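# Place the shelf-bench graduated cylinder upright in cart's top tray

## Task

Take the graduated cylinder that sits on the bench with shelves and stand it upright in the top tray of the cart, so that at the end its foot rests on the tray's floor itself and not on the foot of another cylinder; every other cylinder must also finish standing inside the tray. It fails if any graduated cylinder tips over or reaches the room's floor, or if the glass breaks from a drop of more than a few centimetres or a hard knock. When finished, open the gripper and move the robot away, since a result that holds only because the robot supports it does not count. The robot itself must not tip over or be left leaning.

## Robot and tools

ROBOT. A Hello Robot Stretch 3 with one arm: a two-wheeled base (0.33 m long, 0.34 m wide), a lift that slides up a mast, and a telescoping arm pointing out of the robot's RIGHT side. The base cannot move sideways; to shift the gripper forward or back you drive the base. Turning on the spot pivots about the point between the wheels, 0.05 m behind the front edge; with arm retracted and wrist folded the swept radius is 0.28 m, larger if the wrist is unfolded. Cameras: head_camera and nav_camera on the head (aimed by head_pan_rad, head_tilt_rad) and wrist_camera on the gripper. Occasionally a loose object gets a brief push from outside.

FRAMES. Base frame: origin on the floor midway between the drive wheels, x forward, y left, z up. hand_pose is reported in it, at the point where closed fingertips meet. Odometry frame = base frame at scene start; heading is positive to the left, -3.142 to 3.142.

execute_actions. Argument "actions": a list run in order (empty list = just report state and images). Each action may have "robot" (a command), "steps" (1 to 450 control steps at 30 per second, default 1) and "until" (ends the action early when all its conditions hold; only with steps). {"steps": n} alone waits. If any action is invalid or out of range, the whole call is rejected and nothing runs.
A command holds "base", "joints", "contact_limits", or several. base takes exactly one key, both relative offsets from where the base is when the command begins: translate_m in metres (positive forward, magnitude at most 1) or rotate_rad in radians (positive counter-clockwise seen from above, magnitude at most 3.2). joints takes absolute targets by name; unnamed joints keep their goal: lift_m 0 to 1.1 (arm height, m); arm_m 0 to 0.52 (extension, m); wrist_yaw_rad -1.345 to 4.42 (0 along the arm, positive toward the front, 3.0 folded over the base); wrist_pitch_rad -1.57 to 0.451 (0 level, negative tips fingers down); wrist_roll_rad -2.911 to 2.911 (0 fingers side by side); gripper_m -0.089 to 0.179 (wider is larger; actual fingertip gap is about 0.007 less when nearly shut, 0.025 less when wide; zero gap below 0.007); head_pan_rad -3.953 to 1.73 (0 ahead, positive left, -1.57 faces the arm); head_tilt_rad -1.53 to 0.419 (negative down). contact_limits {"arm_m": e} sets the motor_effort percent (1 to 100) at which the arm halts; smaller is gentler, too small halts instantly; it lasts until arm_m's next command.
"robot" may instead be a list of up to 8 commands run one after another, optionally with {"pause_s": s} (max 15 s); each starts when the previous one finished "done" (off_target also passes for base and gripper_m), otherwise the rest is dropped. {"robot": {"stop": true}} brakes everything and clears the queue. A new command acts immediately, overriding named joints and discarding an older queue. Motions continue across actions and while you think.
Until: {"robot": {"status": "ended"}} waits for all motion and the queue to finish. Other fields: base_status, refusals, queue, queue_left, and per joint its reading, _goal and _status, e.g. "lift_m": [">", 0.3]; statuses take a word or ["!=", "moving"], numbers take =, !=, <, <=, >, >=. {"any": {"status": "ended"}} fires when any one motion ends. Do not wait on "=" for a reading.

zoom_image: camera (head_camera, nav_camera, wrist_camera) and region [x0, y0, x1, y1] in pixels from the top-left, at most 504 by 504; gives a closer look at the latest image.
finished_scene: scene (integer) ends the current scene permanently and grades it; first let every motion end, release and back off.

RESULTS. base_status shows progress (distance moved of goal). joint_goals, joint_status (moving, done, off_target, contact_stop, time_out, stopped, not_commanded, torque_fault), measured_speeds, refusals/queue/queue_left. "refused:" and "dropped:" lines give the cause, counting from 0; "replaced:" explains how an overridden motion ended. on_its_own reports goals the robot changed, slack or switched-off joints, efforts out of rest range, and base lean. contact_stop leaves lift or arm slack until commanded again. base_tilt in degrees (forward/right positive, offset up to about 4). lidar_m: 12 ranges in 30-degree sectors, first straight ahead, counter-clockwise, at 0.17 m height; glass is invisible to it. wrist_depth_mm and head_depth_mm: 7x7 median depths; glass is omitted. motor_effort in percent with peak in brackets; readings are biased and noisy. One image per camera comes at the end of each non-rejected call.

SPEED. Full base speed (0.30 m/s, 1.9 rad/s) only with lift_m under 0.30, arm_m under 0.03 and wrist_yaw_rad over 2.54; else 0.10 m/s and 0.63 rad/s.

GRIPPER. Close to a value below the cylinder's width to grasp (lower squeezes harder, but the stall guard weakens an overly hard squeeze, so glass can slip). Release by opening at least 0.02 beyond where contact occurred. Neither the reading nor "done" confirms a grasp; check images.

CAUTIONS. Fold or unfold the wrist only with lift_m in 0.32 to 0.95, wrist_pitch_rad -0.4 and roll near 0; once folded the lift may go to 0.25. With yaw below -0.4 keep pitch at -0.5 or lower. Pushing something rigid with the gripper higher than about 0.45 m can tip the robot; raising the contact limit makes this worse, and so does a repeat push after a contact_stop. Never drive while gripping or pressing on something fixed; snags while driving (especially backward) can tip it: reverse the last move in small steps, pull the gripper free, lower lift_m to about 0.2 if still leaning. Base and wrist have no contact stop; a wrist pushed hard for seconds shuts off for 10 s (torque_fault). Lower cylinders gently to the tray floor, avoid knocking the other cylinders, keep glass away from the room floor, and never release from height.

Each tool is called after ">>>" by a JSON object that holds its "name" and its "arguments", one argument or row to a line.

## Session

>>> {"name": "execute_actions", "arguments": {
  "actions": []
}}

Scene clock: 0.00 s.
robot.base_odometry: x=+0.000 y=+0.000 heading=+0.000 (m, m, rad; robot's odometry frame)
robot.turned_by_wheels: +0.000 (rad since the last result)
robot.turned_by_imu: +0.000 (rad since the last result)
robot.base_tilt: forward=+2.7 right=-0.5 (deg)
robot.lidar_m: 2.20 1.51 1.57 2.12 1.94 2.24 1.68 1.62 1.40 1.69 1.63 1.78
robot.head_depth_mm: 1169 2334 2523 2526 2480 2443 2384 / 1575 2348 2826 2762 2714 2679 2522 / 1664 2325 2644 2582 2593 2544 2474 / 1658 2343 2472 2438 2400 2381 2324 / 1656 2281 2327 2338 2262 2262 2217 / 1661 2166 2159 2158 2139 2092 2084 / 1670 2073 2040 2023 1991 1980 1952
robot.base_status: not_commanded
robot.joint_positions: lift_m=+0.500 arm_m=-0.001 wrist_yaw_rad=+2.870 wrist_pitch_rad=-0.541 wrist_roll_rad=+0.016 gripper_m=+0.037 head_pan_rad=-0.008 head_tilt_rad=-0.002
robot.joint_goals: lift_m=+0.500 arm_m=-0.001 wrist_yaw_rad=+2.870 wrist_pitch_rad=-0.541 wrist_roll_rad=+0.016 gripper_m=+0.037 head_pan_rad=-0.008 head_tilt_rad=-0.002
robot.joint_status: lift_m=not_commanded arm_m=not_commanded wrist_yaw_rad=not_commanded wrist_pitch_rad=not_commanded wrist_roll_rad=not_commanded gripper_m=not_commanded head_pan_rad=not_commanded head_tilt_rad=not_commanded
robot.measured_speeds: translate_m=+0.000 rotate_rad=+0.000 lift_m=+0.000 arm_m=+0.000 wrist_yaw_rad=+0.000 wrist_pitch_rad=+0.000 wrist_roll_rad=+0.000 head_pan_rad=+0.000 head_tilt_rad=+0.000
robot: refusals=0 queue=idle queue_left=0
robot.motor_effort: left_wheel=-1 right_wheel=+0 lift_m=+21 arm_m=-1 wrist_yaw_rad=-1 wrist_pitch_rad=+7 wrist_roll_rad=+0 gripper_m=+0 head_pan_rad=+1 head_tilt_rad=+2 (%)
robot.hand_pose: x=+0.0343 y=+0.0555 z=+0.4861 quat_wxyz=(+0.280, +0.705, +0.093, +0.644) (m; robot's base frame)
robot.wrist_depth_mm: - - - - - - - / - - - - - - - / - - - - - - - / - - 937 915 895 857 824 / 856 819 807 794 786 740 703 / 742 703 - 675 635 646 629 / 645 635 627 614 587 561 556
pictures: head_camera (sideways: a quarter turn clockwise sets it upright), nav_camera (sideways: a quarter turn counterclockwise sets it upright), wrist_camera
Images, in order (width x height): head_camera 896x504, nav_camera 672x504, wrist_camera 644x364.

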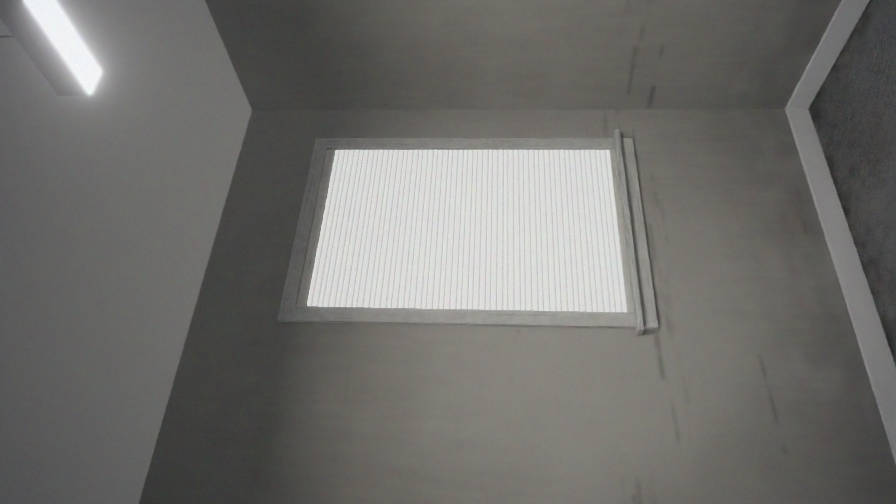

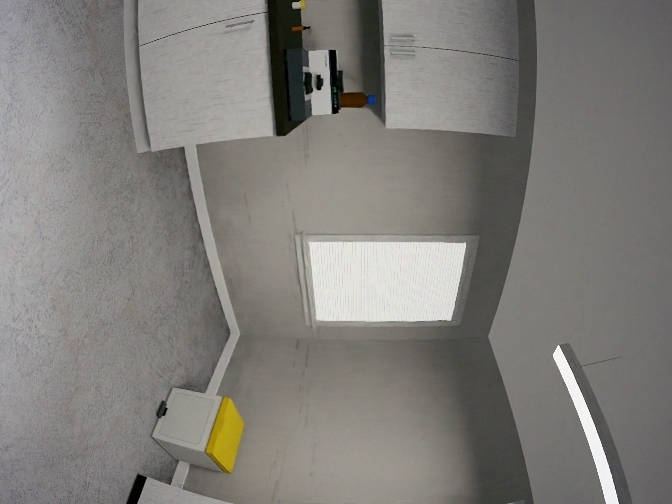

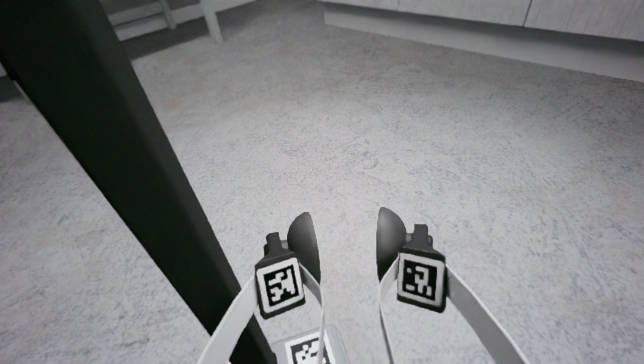

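>>> {"name": "execute_actions", "arguments": {
  "actions": [
    {"robot":{"base":{"rotate_rad":2.1},"joints":{"lift_m":0.28,"wrist_pitch_rad":-0.4,"wrist_yaw_rad":3.0,"head_tilt_rad":-0.3}},"steps":300,"until":{"robot":{"status":"ended"}}}
  ]
}}

Scene clock: 5.77 s.
robot.base_odometry: x=+0.000 y=+0.000 heading=+2.100 (m, m, rad; robot's odometry frame)
robot.turned_by_wheels: +2.100 (rad since the last result)
robot.turned_by_imu: +2.063 (rad since the last result)
robot.base_tilt: forward=+2.8 right=-0.3 (deg)
robot.lidar_m: 1.94 2.26 1.68 1.62 1.50 1.70 1.63 1.79 2.21 1.51 1.58 2.11
robot.head_depth_mm: 2351 2456 2557 2498 2734 2195 1633 / 2322 2459 2549 2437 2697 2164 1644 / 2359 2479 2554 2475 2732 2131 1629 / 2327 2410 2506 2369 2593 2150 1628 / 2329 2366 2526 2319 2662 2136 1625 / 2311 2390 2479 2267 2679 2046 1616 / 2270 2418 2462 2560 2701 2017 1611
robot.base_status: done (rotate_rad +2.0999 of +2.1000)
robot.joint_positions: lift_m=+0.281 arm_m=-0.001 wrist_yaw_rad=+2.998 wrist_pitch_rad=-0.421 wrist_roll_rad=+0.016 gripper_m=+0.037 head_pan_rad=-0.008 head_tilt_rad=-0.297
robot.joint_goals: lift_m=+0.280 arm_m=-0.001 wrist_yaw_rad=+3.000 wrist_pitch_rad=-0.400 wrist_roll_rad=+0.016 gripper_m=+0.037 head_pan_rad=-0.008 head_tilt_rad=-0.300
robot.joint_status: lift_m=done arm_m=not_commanded wrist_yaw_rad=done wrist_pitch_rad=done wrist_roll_rad=not_commanded gripper_m=not_commanded head_pan_rad=not_commanded head_tilt_rad=done
robot.measured_speeds: translate_m=+0.000 rotate_rad=+0.000 lift_m=+0.000 arm_m=+0.000 wrist_yaw_rad=+0.000 wrist_pitch_rad=+0.000 wrist_roll_rad=+0.000 head_pan_rad=+0.000 head_tilt_rad=+0.000
robot: refusals=0 queue=done queue_left=0
robot.motor_effort: left_wheel=-4(12) right_wheel=+3(8) lift_m=+9(17) arm_m=-1(0) wrist_yaw_rad=+2(2) wrist_pitch_rad=+10(11) wrist_roll_rad=+0(0) gripper_m=+0(0) head_pan_rad=+0(0) head_tilt_rad=-2(20) (%)
robot.hand_pose: x=+0.0108 y=+0.0775 z=+0.2926 quat_wxyz=(+0.198, +0.705, +0.097, +0.674) (m; robot's base frame)
robot.wrist_depth_mm: - - - - - - - / - - - - - - - / - - - 942 877 815 796 / 828 780 746 714 681 649 623 / 651 627 - 585 573 541 524 / 540 529 - - 470 461 444 / 464 - - - 412 399 391
pictures: head_camera (sideways: a quarter turn clockwise sets it upright), nav_camera (sideways: a quarter turn counterclockwise sets it upright), wrist_camera
Images, in order (width x height): head_camera 896x504, nav_camera 672x504, wrist_camera 644x364.

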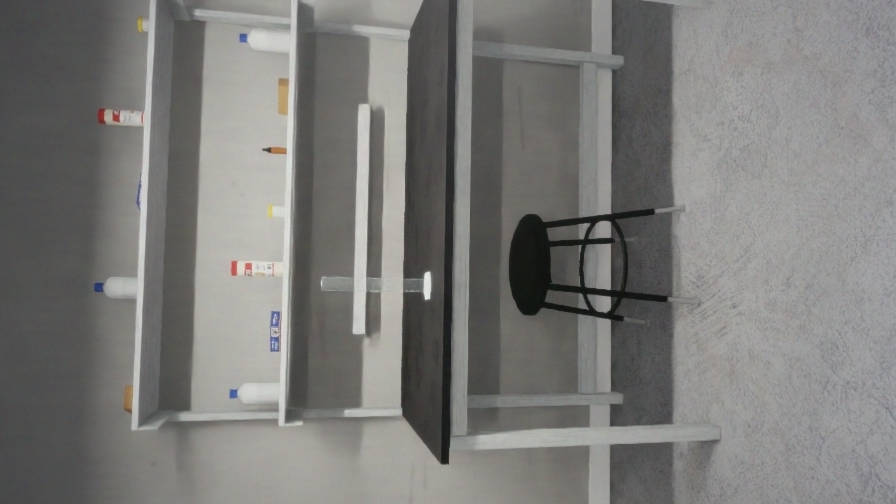

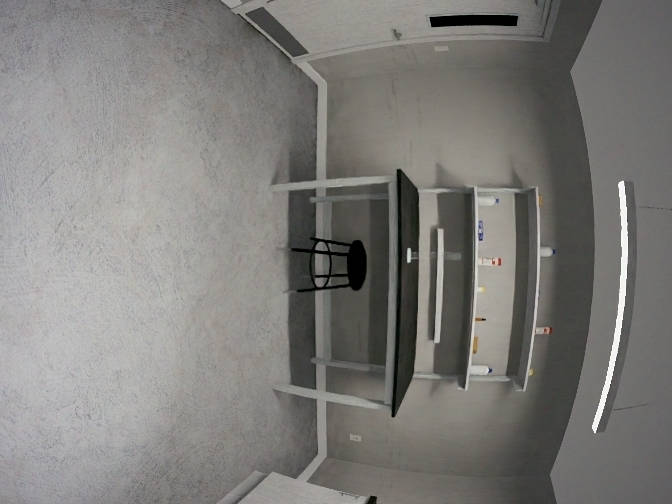

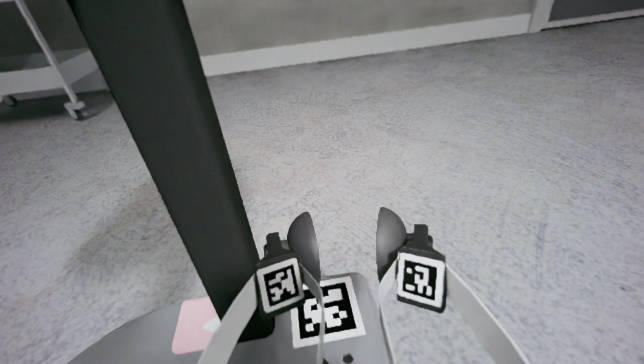

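>>> {"name": "execute_actions", "arguments": {
  "actions": [
    {"robot":[{"base":{"translate_m":1.0},"joints":{"head_pan_rad":-1.57,"head_tilt_rad":-0.5}},{"base":{"translate_m":0.37}},{"base":{"rotate_rad":1.62}},{"joints":{"lift_m":0.5}},{"joints":{"lift_m":1.03,"wrist_yaw_rad":-0.08,"wrist_roll_rad":0,"gripper_m":0.14}},{"joints":{"wrist_pitch_rad":0.03}}],"steps":450,"until":{"robot":{"status":"ended"}}},
    {"steps":450,"until":{"robot":{"status":"ended"}}}
  ]
}}

Scene clock: 28.80 s.
robot.base_odometry: x=-0.692 y=+1.183 heading=-2.563 (m, m, rad; robot's odometry frame)
robot.turned_by_wheels: +1.620 (rad since the last result)
robot.turned_by_imu: +1.591 (rad since the last result)
robot.base_tilt: forward=+2.7 right=-0.3 (deg)
robot.lidar_m: 1.58 1.70 2.39 2.96 2.07 1.56 1.52 1.09 0.79 0.66 0.68 1.64
robot.head_depth_mm: 1052 1158 1258 - - - - / 1061 1161 1254 1106 - - - / 867 1162 1249 - - - - / 1059 1154 1250 1087 - - - / 1052 1160 1259 1008 652 1214 1311 / 1049 1169 1236 926 651 1498 1354 / 1051 1156 1238 916 644 1505 1327
robot.base_status: done (rotate_rad +1.6199 of +1.6200)
robot.joint_positions: lift_m=+1.029 arm_m=-0.001 wrist_yaw_rad=-0.078 wrist_pitch_rad=+0.004 wrist_roll_rad=+0.003 gripper_m=+0.140 head_pan_rad=-1.563 head_tilt_rad=-0.494
robot.joint_goals: lift_m=+1.030 arm_m=-0.001 wrist_yaw_rad=-0.080 wrist_pitch_rad=+0.030 wrist_roll_rad=+0.000 gripper_m=+0.140 head_pan_rad=-1.570 head_tilt_rad=-0.500
robot.joint_status: lift_m=done arm_m=not_commanded wrist_yaw_rad=done wrist_pitch_rad=done wrist_roll_rad=done gripper_m=done head_pan_rad=done head_tilt_rad=done
robot.measured_speeds: translate_m=+0.000 rotate_rad=+0.000 lift_m=+0.000 arm_m=+0.000 wrist_yaw_rad=+0.000 wrist_pitch_rad=+0.000 wrist_roll_rad=+0.000 head_pan_rad=+0.000 head_tilt_rad=+0.000
robot: refusals=0 queue=done queue_left=0
robot.motor_effort: left_wheel=-4(14) right_wheel=+3(10) lift_m=+33(28) arm_m=-1(1) wrist_yaw_rad=-3(4) wrist_pitch_rad=+12(12) wrist_roll_rad=-2(4) gripper_m=+0(81) head_pan_rad=-3(38) head_tilt_rad=-3(19) (%)
robot.hand_pose: x=-0.0413 y=-0.3998 z=+1.1451 quat_wxyz=(+0.706, -0.029, -0.707, -0.026) (m; robot's base frame)
robot.wrist_depth_mm: 958 950 949 966 961 980 799 / - 783 891 - - - - / - - - - - - - / - - - - - - - / - - 901 828 820 845 746 / - 637 592 580 554 529 550 / 484 461 456 444 429 418 408
pictures: head_camera (sideways: a quarter turn clockwise sets it upright), nav_camera (sideways: a quarter turn counterclockwise sets it upright), wrist_camera
Images, in order (width x height): head_camera 896x504, nav_camera 672x504, wrist_camera 644x364.

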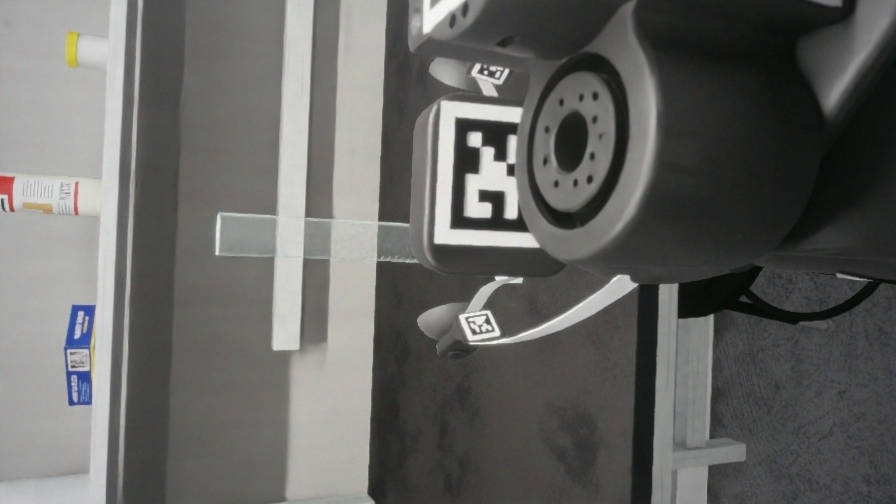

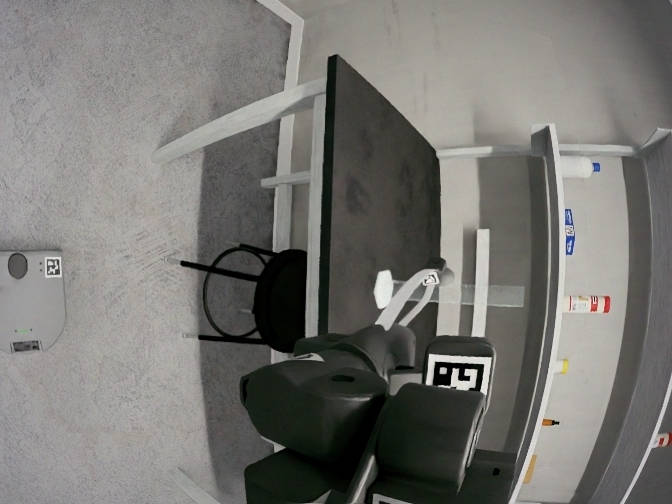

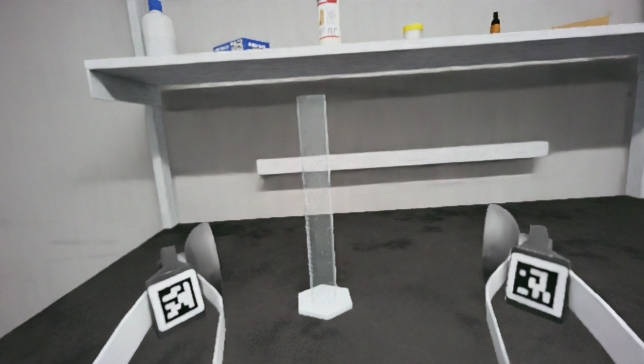

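Nearly aligned; depth ~0.5.

>>> {"name": "execute_actions", "arguments": {
  "actions": [
    {"robot":{"joints":{"arm_m":0.26}},"steps":450,"until":{"robot":{"status":"ended"}}}
  ]
}}

Scene clock: 33.20 s.
robot.base_odometry: x=-0.692 y=+1.183 heading=-2.563 (m, m, rad; robot's odometry frame)
robot.turned_by_wheels: +0.000 (rad since the last result)
robot.turned_by_imu: +0.001 (rad since the last result)
robot.base_tilt: forward=+2.8 right=-0.4 (deg)
robot.lidar_m: 1.59 1.70 2.39 2.97 2.08 1.56 1.52 1.10 0.78 0.66 0.68 1.64
robot.head_depth_mm: 1056 1151 1206 869 672 1496 1378 / 1065 1157 - 862 667 969 1325 / 867 1155 - 808 664 907 1335 / 1055 1153 1213 - 656 923 1322 / 1046 1162 1241 936 655 1214 1333 / 1054 1160 1242 928 649 1496 1340 / 1056 1165 1243 919 644 1505 1343
robot.base_status: done (rotate_rad +1.6199 of +1.6200)
robot.joint_positions: lift_m=+1.029 arm_m=+0.260 wrist_yaw_rad=-0.079 wrist_pitch_rad=+0.006 wrist_roll_rad=+0.003 gripper_m=+0.140 head_pan_rad=-1.563 head_tilt_rad=-0.494
robot.joint_goals: lift_m=+1.030 arm_m=+0.260 wrist_yaw_rad=-0.080 wrist_pitch_rad=+0.030 wrist_roll_rad=+0.000 gripper_m=+0.140 head_pan_rad=-1.570 head_tilt_rad=-0.500
robot.joint_status: lift_m=done arm_m=done wrist_yaw_rad=done wrist_pitch_rad=done wrist_roll_rad=done gripper_m=done head_pan_rad=done head_tilt_rad=done
robot.measured_speeds: translate_m=+0.000 rotate_rad=+0.000 lift_m=+0.000 arm_m=+0.000 wrist_yaw_rad=+0.000 wrist_pitch_rad=+0.000 wrist_roll_rad=+0.000 head_pan_rad=+0.000 head_tilt_rad=+0.000
robot: refusals=0 queue=done queue_left=0
robot.motor_effort: left_wheel=-5(5) right_wheel=+2(2) lift_m=+32(33) arm_m=+3(6) wrist_yaw_rad=-1(3) wrist_pitch_rad=+11(12) wrist_roll_rad=-2(2) gripper_m=+0(0) head_pan_rad=-2(3) head_tilt_rad=-3(3) (%)
robot.hand_pose: x=-0.0417 y=-0.6602 z=+1.1455 quat_wxyz=(+0.706, -0.030, -0.707, -0.026) (m; robot's base frame)
robot.wrist_depth_mm: 453 478 450 478 522 551 594 / 589 743 745 745 745 758 741 / 776 767 761 771 776 783 779 / 777 785 800 794 799 804 818 / 810 807 815 820 823 812 748 / 847 634 588 583 561 526 545 / 485 468 450 439 431 413 409
pictures: head_camera (sideways: a quarter turn clockwise sets it upright), nav_camera (sideways: a quarter turn counterclockwise sets it upright), wrist_camera
Images, in order (width x height): head_camera 896x504, nav_camera 672x504, wrist_camera 644x364.

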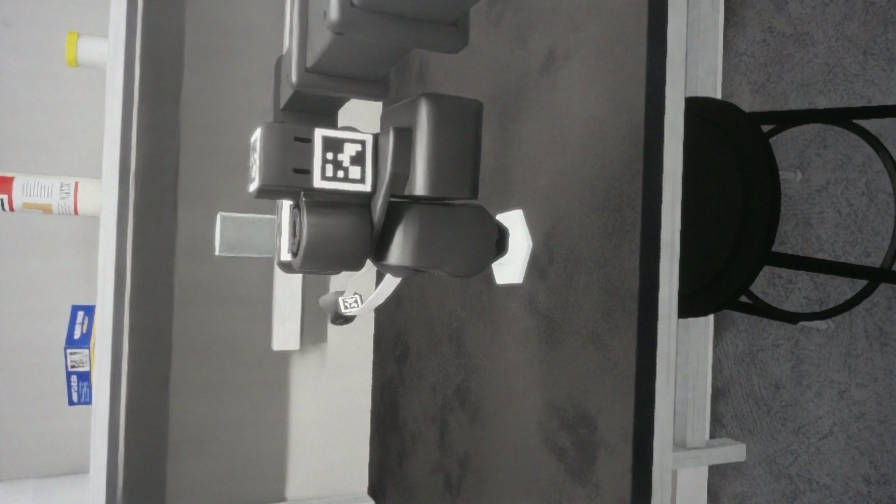

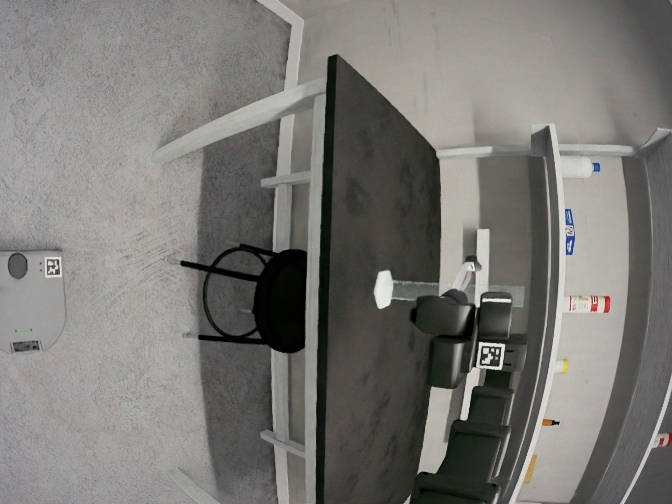

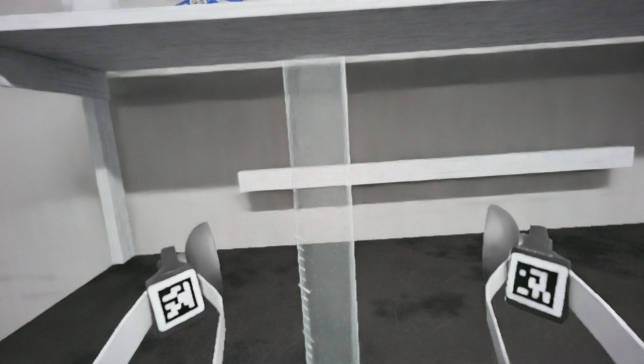

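>>> {"name": "execute_actions", "arguments": {
  "actions": [
    {"robot":[{"base":{"translate_m":0.012},"joints":{"arm_m":0.328}},{"joints":{"gripper_m":0.07}}],"steps":450,"until":{"robot":{"status":"ended"}}}
  ]
}}

Scene clock: 37.90 s.
robot.base_odometry: x=-0.702 y=+1.176 heading=-2.563 (m, m, rad; robot's odometry frame)
robot.turned_by_wheels: +0.000 (rad since the last result)
robot.turned_by_imu: +0.001 (rad since the last result)
robot.base_tilt: forward=+2.8 right=-0.4 (deg)
robot.lidar_m: 1.58 1.68 2.37 2.97 2.10 1.57 1.53 1.11 0.79 0.66 0.67 1.63
robot.head_depth_mm: 1051 1159 - 867 673 1491 1388 / 1071 1157 - 962 670 967 1337 / 875 1157 - 900 661 911 1332 / 1062 1161 - 890 660 917 1322 / 1052 1166 1242 936 652 1493 1313 / 1048 1168 1240 933 651 1500 1352 / 1052 1167 1227 918 643 1500 1352
robot.base_status: done (translate_m +0.0120 of +0.0120)
robot.joint_positions: lift_m=+1.029 arm_m=+0.328 wrist_yaw_rad=-0.079 wrist_pitch_rad=+0.006 wrist_roll_rad=+0.003 gripper_m=+0.070 head_pan_rad=-1.563 head_tilt_rad=-0.494
robot.joint_goals: lift_m=+1.030 arm_m=+0.328 wrist_yaw_rad=-0.080 wrist_pitch_rad=+0.030 wrist_roll_rad=+0.000 gripper_m=+0.070 head_pan_rad=-1.570 head_tilt_rad=-0.500
robot.joint_status: lift_m=done arm_m=done wrist_yaw_rad=done wrist_pitch_rad=done wrist_roll_rad=done gripper_m=done head_pan_rad=done head_tilt_rad=done
robot.measured_speeds: translate_m=+0.000 rotate_rad=+0.000 lift_m=+0.000 arm_m=+0.000 wrist_yaw_rad=+0.000 wrist_pitch_rad=+0.000 wrist_roll_rad=+0.000 head_pan_rad=+0.000 head_tilt_rad=+0.000
robot: refusals=0 queue=done queue_left=0
robot.motor_effort: left_wheel=-4(7) right_wheel=+2(7) lift_m=+32(32) arm_m=+4(4) wrist_yaw_rad=-1(1) wrist_pitch_rad=+11(11) wrist_roll_rad=-2(2) gripper_m=+0(81) head_pan_rad=-3(2) head_tilt_rad=-3(3) (%)
robot.hand_pose: x=-0.0417 y=-0.7281 z=+1.1455 quat_wxyz=(+0.706, -0.030, -0.707, -0.026) (m; robot's base frame)
robot.wrist_depth_mm: 415 432 454 484 509 556 593 / 576 687 689 684 699 684 699 / 698 704 713 703 725 705 710 / 727 726 730 723 723 736 734 / 753 740 742 737 749 748 754 / 785 626 647 582 553 548 526 / 478 465 441 440 433 419 405
pictures: head_camera (sideways: a quarter turn clockwise sets it upright), nav_camera (sideways: a quarter turn counterclockwise sets it upright), wrist_camera
Images, in order (width x height): head_camera 896x504, nav_camera 672x504, wrist_camera 644x364.

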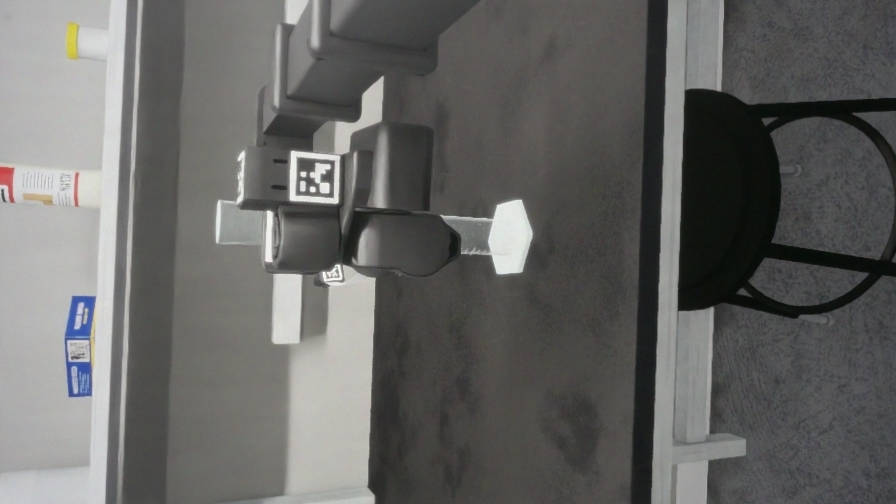

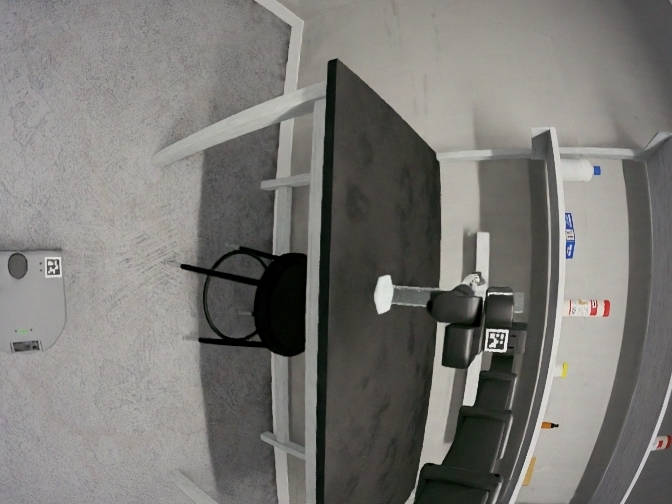

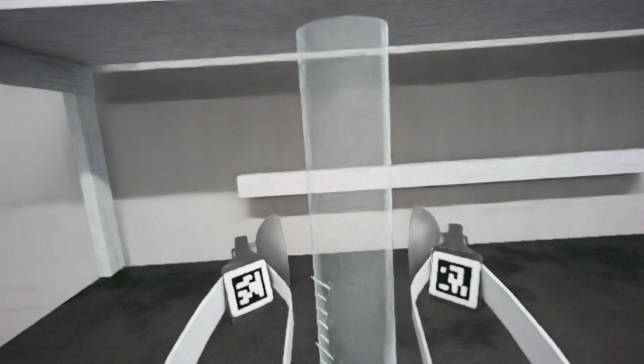

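>>> {"name": "execute_actions", "arguments": {
  "actions": [
    {"robot":[{"joints":{"gripper_m":-0.012,"head_pan_rad":1.0,"head_tilt_rad":-0.35}},{"pause_s":0.3},{"joints":{"lift_m":1.055}}],"steps":450,"until":{"robot":{"status":"ended"}}}
  ]
}}

Scene clock: 42.53 s.
robot.base_odometry: x=-0.702 y=+1.176 heading=-2.563 (m, m, rad; robot's odometry frame)
robot.turned_by_wheels: +0.000 (rad since the last result)
robot.turned_by_imu: +0.001 (rad since the last result)
robot.base_tilt: forward=+2.9 right=-0.2 (deg)
robot.lidar_m: 1.58 1.69 2.37 2.97 2.10 1.57 1.53 1.11 0.79 0.66 0.67 1.62
robot.head_depth_mm: 1759 1810 1853 1905 1986 1951 1543 / 1965 2005 2076 2152 2249 1995 1542 / 2211 2309 2395 2509 2486 1954 1536 / 2562 2678 2775 2751 2684 1964 1525 / 2977 3169 3294 2889 2601 1984 1519 / 3139 3291 3455 3579 2732 1963 1500 / 2969 3082 3250 3432 2686 1923 1508
robot.base_status: done (translate_m +0.0120 of +0.0120)
robot.joint_positions: lift_m=+1.054 arm_m=+0.328 wrist_yaw_rad=-0.081 wrist_pitch_rad=-0.011 wrist_roll_rad=+0.003 gripper_m=-0.011 head_pan_rad=+0.993 head_tilt_rad=-0.359
robot.joint_goals: lift_m=+1.055 arm_m=+0.328 wrist_yaw_rad=-0.080 wrist_pitch_rad=+0.030 wrist_roll_rad=+0.000 gripper_m=-0.012 head_pan_rad=+1.000 head_tilt_rad=-0.350
robot.joint_status: lift_m=done arm_m=done wrist_yaw_rad=done wrist_pitch_rad=done wrist_roll_rad=done gripper_m=done head_pan_rad=done head_tilt_rad=done
robot.measured_speeds: translate_m=+0.000 rotate_rad=+0.000 lift_m=+0.000 arm_m=+0.000 wrist_yaw_rad=+0.000 wrist_pitch_rad=+0.000 wrist_roll_rad=+0.000 head_pan_rad=+0.000 head_tilt_rad=+0.000
robot: refusals=0 queue=done queue_left=0
robot.motor_effort: left_wheel=-5(5) right_wheel=+3(3) lift_m=+34(41) arm_m=+4(4) wrist_yaw_rad=+0(1) wrist_pitch_rad=+19(20) wrist_roll_rad=-2(2) gripper_m=-18(93) head_pan_rad=+4(39) head_tilt_rad=+3(17) (%)
robot.hand_pose: x=-0.0420 y=-0.7277 z=+1.1661 quat_wxyz=(+0.706, -0.024, -0.708, -0.033) (m; robot's base frame)
robot.wrist_depth_mm: 371 384 410 436 465 501 548 / 568 698 689 695 689 694 687 / 692 711 711 710 718 713 706 / 721 714 733 712 726 731 746 / 753 740 757 754 759 742 751 / 784 641 638 589 555 570 551 / 513 484 471 458 451 439 429
pictures: head_camera (sideways: a quarter turn clockwise sets it upright), nav_camera (sideways: a quarter turn counterclockwise sets it upright), wrist_camera
Images, in order (width x height): head_camera 896x504, nav_camera 672x504, wrist_camera 644x364.

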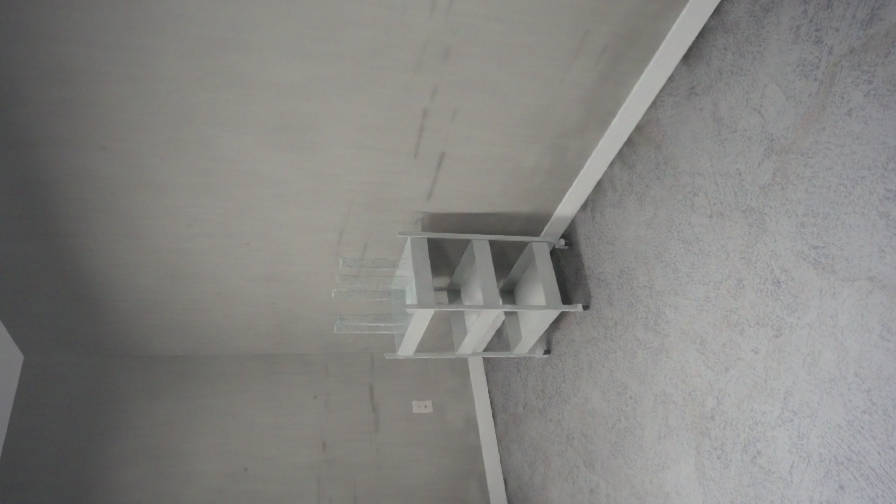

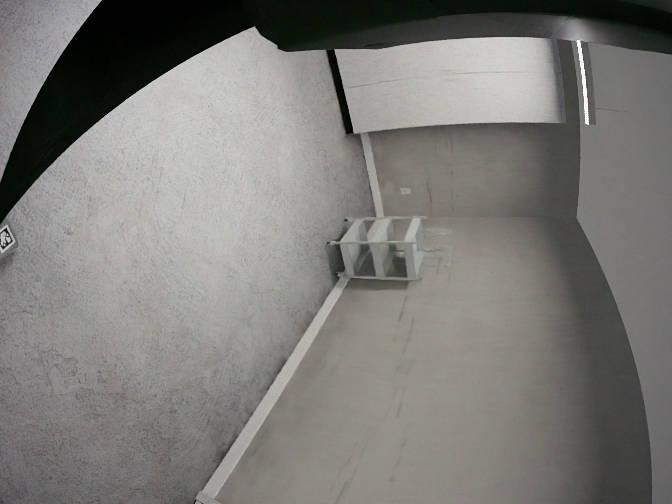

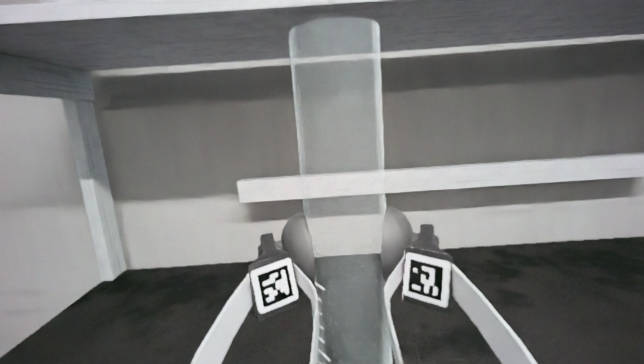

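>>> {"name": "execute_actions", "arguments": {
  "actions": [
    {"robot":[{"joints":{"lift_m":1.08,"arm_m":0.0,"head_pan_rad":-0.7,"head_tilt_rad":-0.65},"base":{"rotate_rad":1.295}},{"base":{"translate_m":1.0}},{"base":{"translate_m":0.85}}],"steps":450,"until":{"robot":{"status":"ended"}}},
    {"steps":450,"until":{"robot":{"status":"ended"}}}
  ]
}}

Scene clock: 69.63 s.
robot.base_odometry: x=-0.151 y=-0.590 heading=-1.269 (m, m, rad; robot's odometry frame)
robot.turned_by_wheels: +1.295 (rad since the last result)
robot.turned_by_imu: +1.276 (rad since the last result)
robot.base_tilt: forward=+2.7 right=-0.3 (deg)
robot.lidar_m: 1.21 1.22 1.42 2.59 2.15 2.31 2.30 2.24 1.33 1.16 0.79 0.85
robot.head_depth_mm: 972 1051 1138 1241 1374 1454 1251 / 1025 1115 1213 1259 1431 1489 1251 / 1086 1191 1293 1168 1226 1361 1245 / 1161 1272 1376 1160 1265 1366 1247 / 1233 1373 1501 1225 1380 1395 1240 / 1336 1489 1664 1853 1736 1443 1220 / 1434 1607 1811 2076 1791 1454 1225
robot.base_status: done (translate_m +0.8500 of +0.8500)
robot.joint_positions: lift_m=+1.079 arm_m=+0.000 wrist_yaw_rad=-0.079 wrist_pitch_rad=-0.012 wrist_roll_rad=+0.003 gripper_m=-0.011 head_pan_rad=-0.693 head_tilt_rad=-0.642
robot.joint_goals: lift_m=+1.080 arm_m=+0.000 wrist_yaw_rad=-0.080 wrist_pitch_rad=+0.030 wrist_roll_rad=+0.000 gripper_m=-0.012 head_pan_rad=-0.700 head_tilt_rad=-0.650
robot.joint_status: lift_m=done arm_m=done wrist_yaw_rad=done wrist_pitch_rad=done wrist_roll_rad=done gripper_m=done head_pan_rad=done head_tilt_rad=done
robot.measured_speeds: translate_m=+0.000 rotate_rad=+0.000 lift_m=+0.000 arm_m=+0.000 wrist_yaw_rad=+0.000 wrist_pitch_rad=+0.000 wrist_roll_rad=+0.000 head_pan_rad=+0.000 head_tilt_rad=+0.000
robot: refusals=0 queue=done queue_left=0
robot.motor_effort: left_wheel=-4(12) right_wheel=+2(8) lift_m=+34(35) arm_m=-4(4) wrist_yaw_rad=-1(1) wrist_pitch_rad=+20(20) wrist_roll_rad=-2(2) gripper_m=-18(18) head_pan_rad=-3(36) head_tilt_rad=-4(23) (%)
robot.hand_pose: x=-0.0418 y=-0.4005 z=+1.1908 quat_wxyz=(+0.706, -0.024, -0.707, -0.033) (m; robot's base frame)
robot.wrist_depth_mm: 726 775 843 895 983 - - / 743 786 849 909 - - - / 760 820 872 934 - - - / 768 809 898 968 - - - / 788 848 911 - - - - / 817 862 918 - - - - / 827 894 - - - - -
pictures: head_camera (sideways: a quarter turn clockwise sets it upright), nav_camera (sideways: a quarter turn counterclockwise sets it upright), wrist_camera
Images, in order (width x height): head_camera 896x504, nav_camera 672x504, wrist_camera 644x364.

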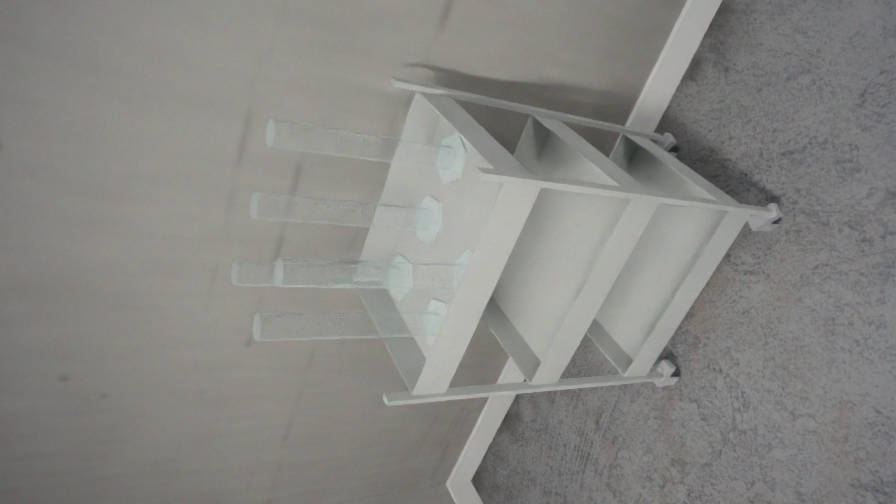

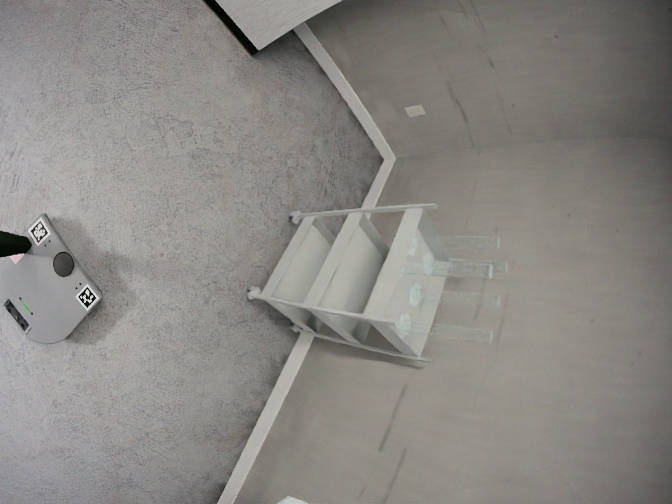

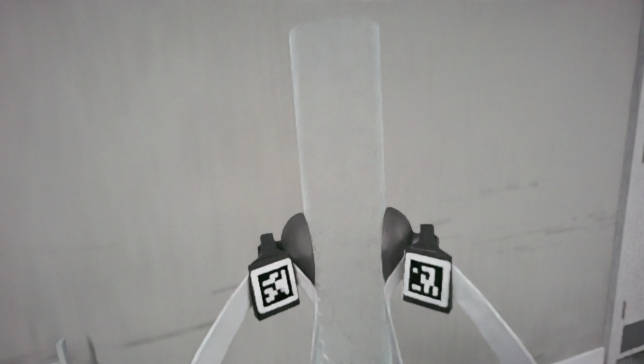

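>>> {"name": "execute_actions", "arguments": {
  "actions": [
    {"robot":[{"base":{"translate_m":0.4},"joints":{"head_pan_rad":-1.57,"head_tilt_rad":-0.75,"lift_m":1.0}},{"base":{"rotate_rad":0.32}},{"joints":{"arm_m":0.15}}],"steps":450,"until":{"robot":{"status":"ended"}}}
  ]
}}

Scene clock: 81.63 s.
robot.base_odometry: x=-0.032 y=-0.972 heading=-0.949 (m, m, rad; robot's odometry frame)
robot.turned_by_wheels: +0.320 (rad since the last result)
robot.turned_by_imu: +0.316 (rad since the last result)
robot.base_tilt: forward=+2.8 right=-0.3 (deg)
robot.lidar_m: 0.84 0.88 1.27 2.16 2.20 2.99 3.13 1.41 1.08 0.62 0.66 1.32
robot.head_depth_mm: 868 939 1117 1288 1472 1405 1195 / 869 - - - 1485 1401 1200 / 880 941 - 1329 1519 1377 1191 / 879 952 - 939 1078 1202 1180 / 884 992 1107 1002 1083 1240 1175 / 889 997 1103 991 1073 1231 1166 / 897 1001 1119 975 1077 1219 1158
robot.base_status: done (rotate_rad +0.3199 of +0.3200)
robot.joint_positions: lift_m=+1.001 arm_m=+0.150 wrist_yaw_rad=-0.079 wrist_pitch_rad=-0.012 wrist_roll_rad=+0.003 gripper_m=-0.011 head_pan_rad=-1.563 head_tilt_rad=-0.741
robot.joint_goals: lift_m=+1.000 arm_m=+0.150 wrist_yaw_rad=-0.080 wrist_pitch_rad=+0.030 wrist_roll_rad=+0.000 gripper_m=-0.012 head_pan_rad=-1.570 head_tilt_rad=-0.750
robot.joint_status: lift_m=done arm_m=done wrist_yaw_rad=done wrist_pitch_rad=done wrist_roll_rad=done gripper_m=done head_pan_rad=done head_tilt_rad=done
robot.measured_speeds: translate_m=+0.000 rotate_rad=+0.000 lift_m=+0.000 arm_m=+0.000 wrist_yaw_rad=+0.000 wrist_pitch_rad=+0.000 wrist_roll_rad=+0.000 head_pan_rad=+0.000 head_tilt_rad=+0.000
robot: refusals=0 queue=done queue_left=0
robot.motor_effort: left_wheel=-4(11) right_wheel=+2(6) lift_m=+10(35) arm_m=+4(3) wrist_yaw_rad=-1(1) wrist_pitch_rad=+20(20) wrist_roll_rad=-2(2) gripper_m=-18(18) head_pan_rad=-3(37) head_tilt_rad=-4(12) (%)
robot.hand_pose: x=-0.0418 y=-0.5497 z=+1.1121 quat_wxyz=(+0.706, -0.024, -0.707, -0.033) (m; robot's base frame)
robot.wrist_depth_mm: 621 616 620 619 614 602 605 / 651 638 644 639 630 628 617 / 673 657 654 659 650 642 647 / 684 681 679 665 670 665 666 / 714 703 698 692 693 692 690 / 727 724 727 718 711 708 719 / 763 752 759 752 732 733 736
pictures: head_camera (sideways: a quarter turn clockwise sets it upright), nav_camera (sideways: a quarter turn counterclockwise sets it upright), wrist_camera
Images, in order (width x height): head_camera 896x504, nav_camera 672x504, wrist_camera 644x364.

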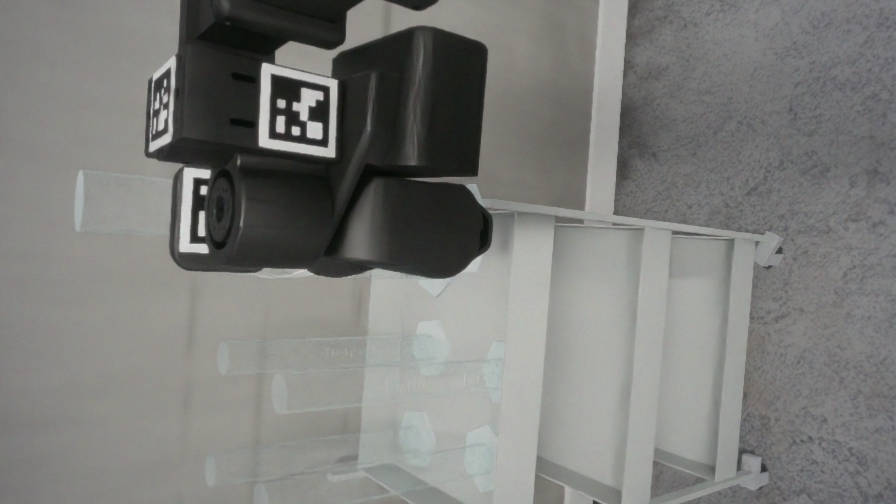

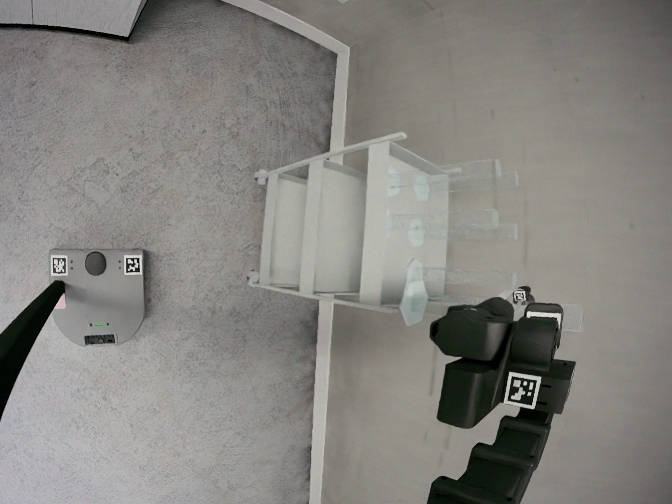

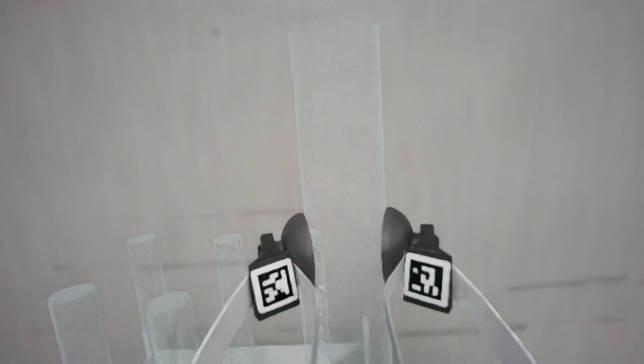

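>>> {"name": "execute_actions", "arguments": {
  "actions": [
    {"robot":[{"base":{"translate_m":0.043},"joints":{"arm_m":0.31}},{"joints":{"lift_m":0.9}}],"steps":450,"until":{"robot":{"status":"ended"}}}
  ]
}}

>>> {"name": "zoom_image", "arguments": {
  "camera": "head_camera",
  "region": [300,120,600,420]
}}

Scene clock: 89.20 s.
robot.base_odometry: x=-0.007 y=-1.007 heading=-0.949 (m, m, rad; robot's odometry frame)
robot.turned_by_wheels: +0.000 (rad since the last result)
robot.turned_by_imu: +0.001 (rad since the last result)
robot.base_tilt: forward=+2.8 right=-0.4 (deg)
robot.lidar_m: 0.79 0.84 1.21 2.18 2.20 3.10 3.17 1.42 1.08 0.62 0.67 1.27
robot.head_depth_mm: 873 973 1078 - - 1346 1205 / 873 979 - 1302 1488 1390 1196 / 880 978 - 949 1432 1348 1185 / 883 983 - 944 1090 1214 1178 / 887 989 1108 999 1080 1241 1179 / 895 999 1108 998 1098 1231 1169 / 893 1006 1130 965 1088 1256 1166
robot.base_status: done (translate_m +0.0430 of +0.0430)
robot.joint_positions: lift_m=+0.901 arm_m=+0.310 wrist_yaw_rad=-0.079 wrist_pitch_rad=-0.013 wrist_roll_rad=+0.003 gripper_m=-0.011 head_pan_rad=-1.563 head_tilt_rad=-0.741
robot.joint_goals: lift_m=+0.900 arm_m=+0.310 wrist_yaw_rad=-0.080 wrist_pitch_rad=+0.030 wrist_roll_rad=+0.000 gripper_m=-0.012 head_pan_rad=-1.570 head_tilt_rad=-0.750
robot.joint_status: lift_m=done arm_m=done wrist_yaw_rad=done wrist_pitch_rad=done wrist_roll_rad=done gripper_m=done head_pan_rad=done head_tilt_rad=done
robot.measured_speeds: translate_m=+0.000 rotate_rad=+0.000 lift_m=+0.000 arm_m=+0.000 wrist_yaw_rad=+0.000 wrist_pitch_rad=+0.000 wrist_roll_rad=+0.000 head_pan_rad=+0.000 head_tilt_rad=+0.000
robot: refusals=0 queue=done queue_left=0
robot.motor_effort: left_wheel=-4(6) right_wheel=+3(6) lift_m=+10(8) arm_m=+3(4) wrist_yaw_rad=-1(1) wrist_pitch_rad=+20(20) wrist_roll_rad=-2(2) gripper_m=-18(17) head_pan_rad=-3(2) head_tilt_rad=-4(4) (%)
robot.hand_pose: x=-0.0418 y=-0.7097 z=+1.0120 quat_wxyz=(+0.706, -0.023, -0.708, -0.033) (m; robot's base frame)
robot.wrist_depth_mm: 481 473 475 468 471 468 465 / 494 494 495 489 483 479 476 / 514 509 503 506 502 493 492 / 531 524 518 516 518 510 507 / 551 539 535 530 528 528 528 / 569 566 554 550 554 555 547 / 598 580 582 569 569 577 558
pictures: head_camera (sideways: a quarter turn clockwise sets it upright), nav_camera (sideways: a quarter turn counterclockwise sets it upright), wrist_camera
Images, in order (width x height): head_camera 896x504, nav_camera 672x504, wrist_camera 644x364.

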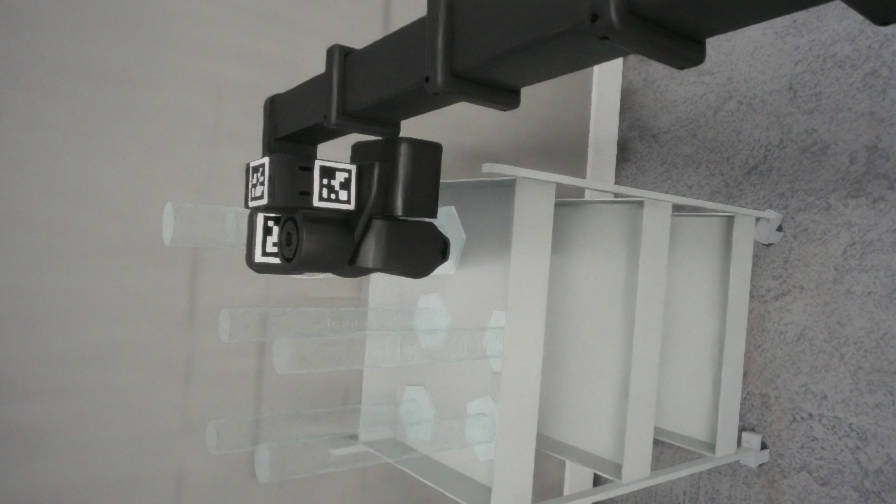

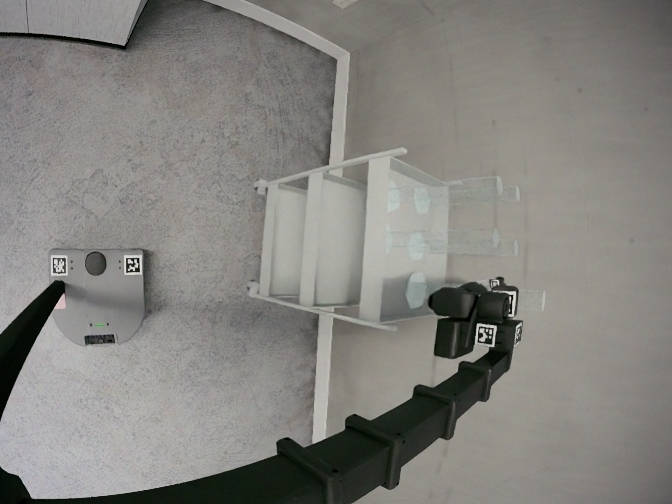

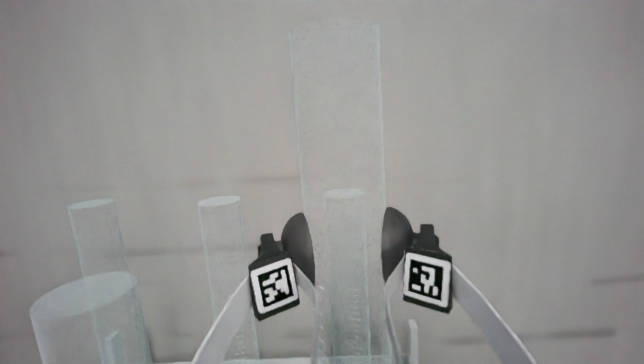

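Region (300, 120, 600, 420) of head_camera's 896x504 image, scaled by 1.680, with more detail than that image has.

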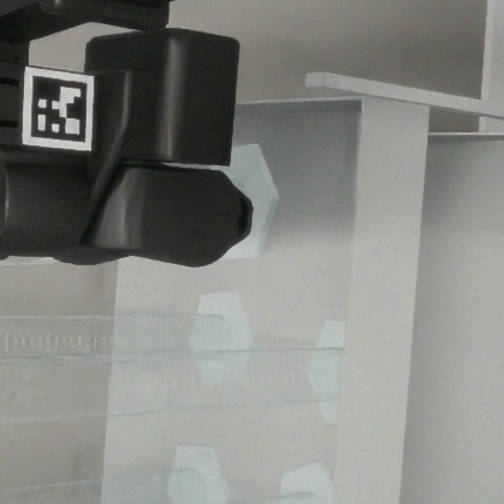

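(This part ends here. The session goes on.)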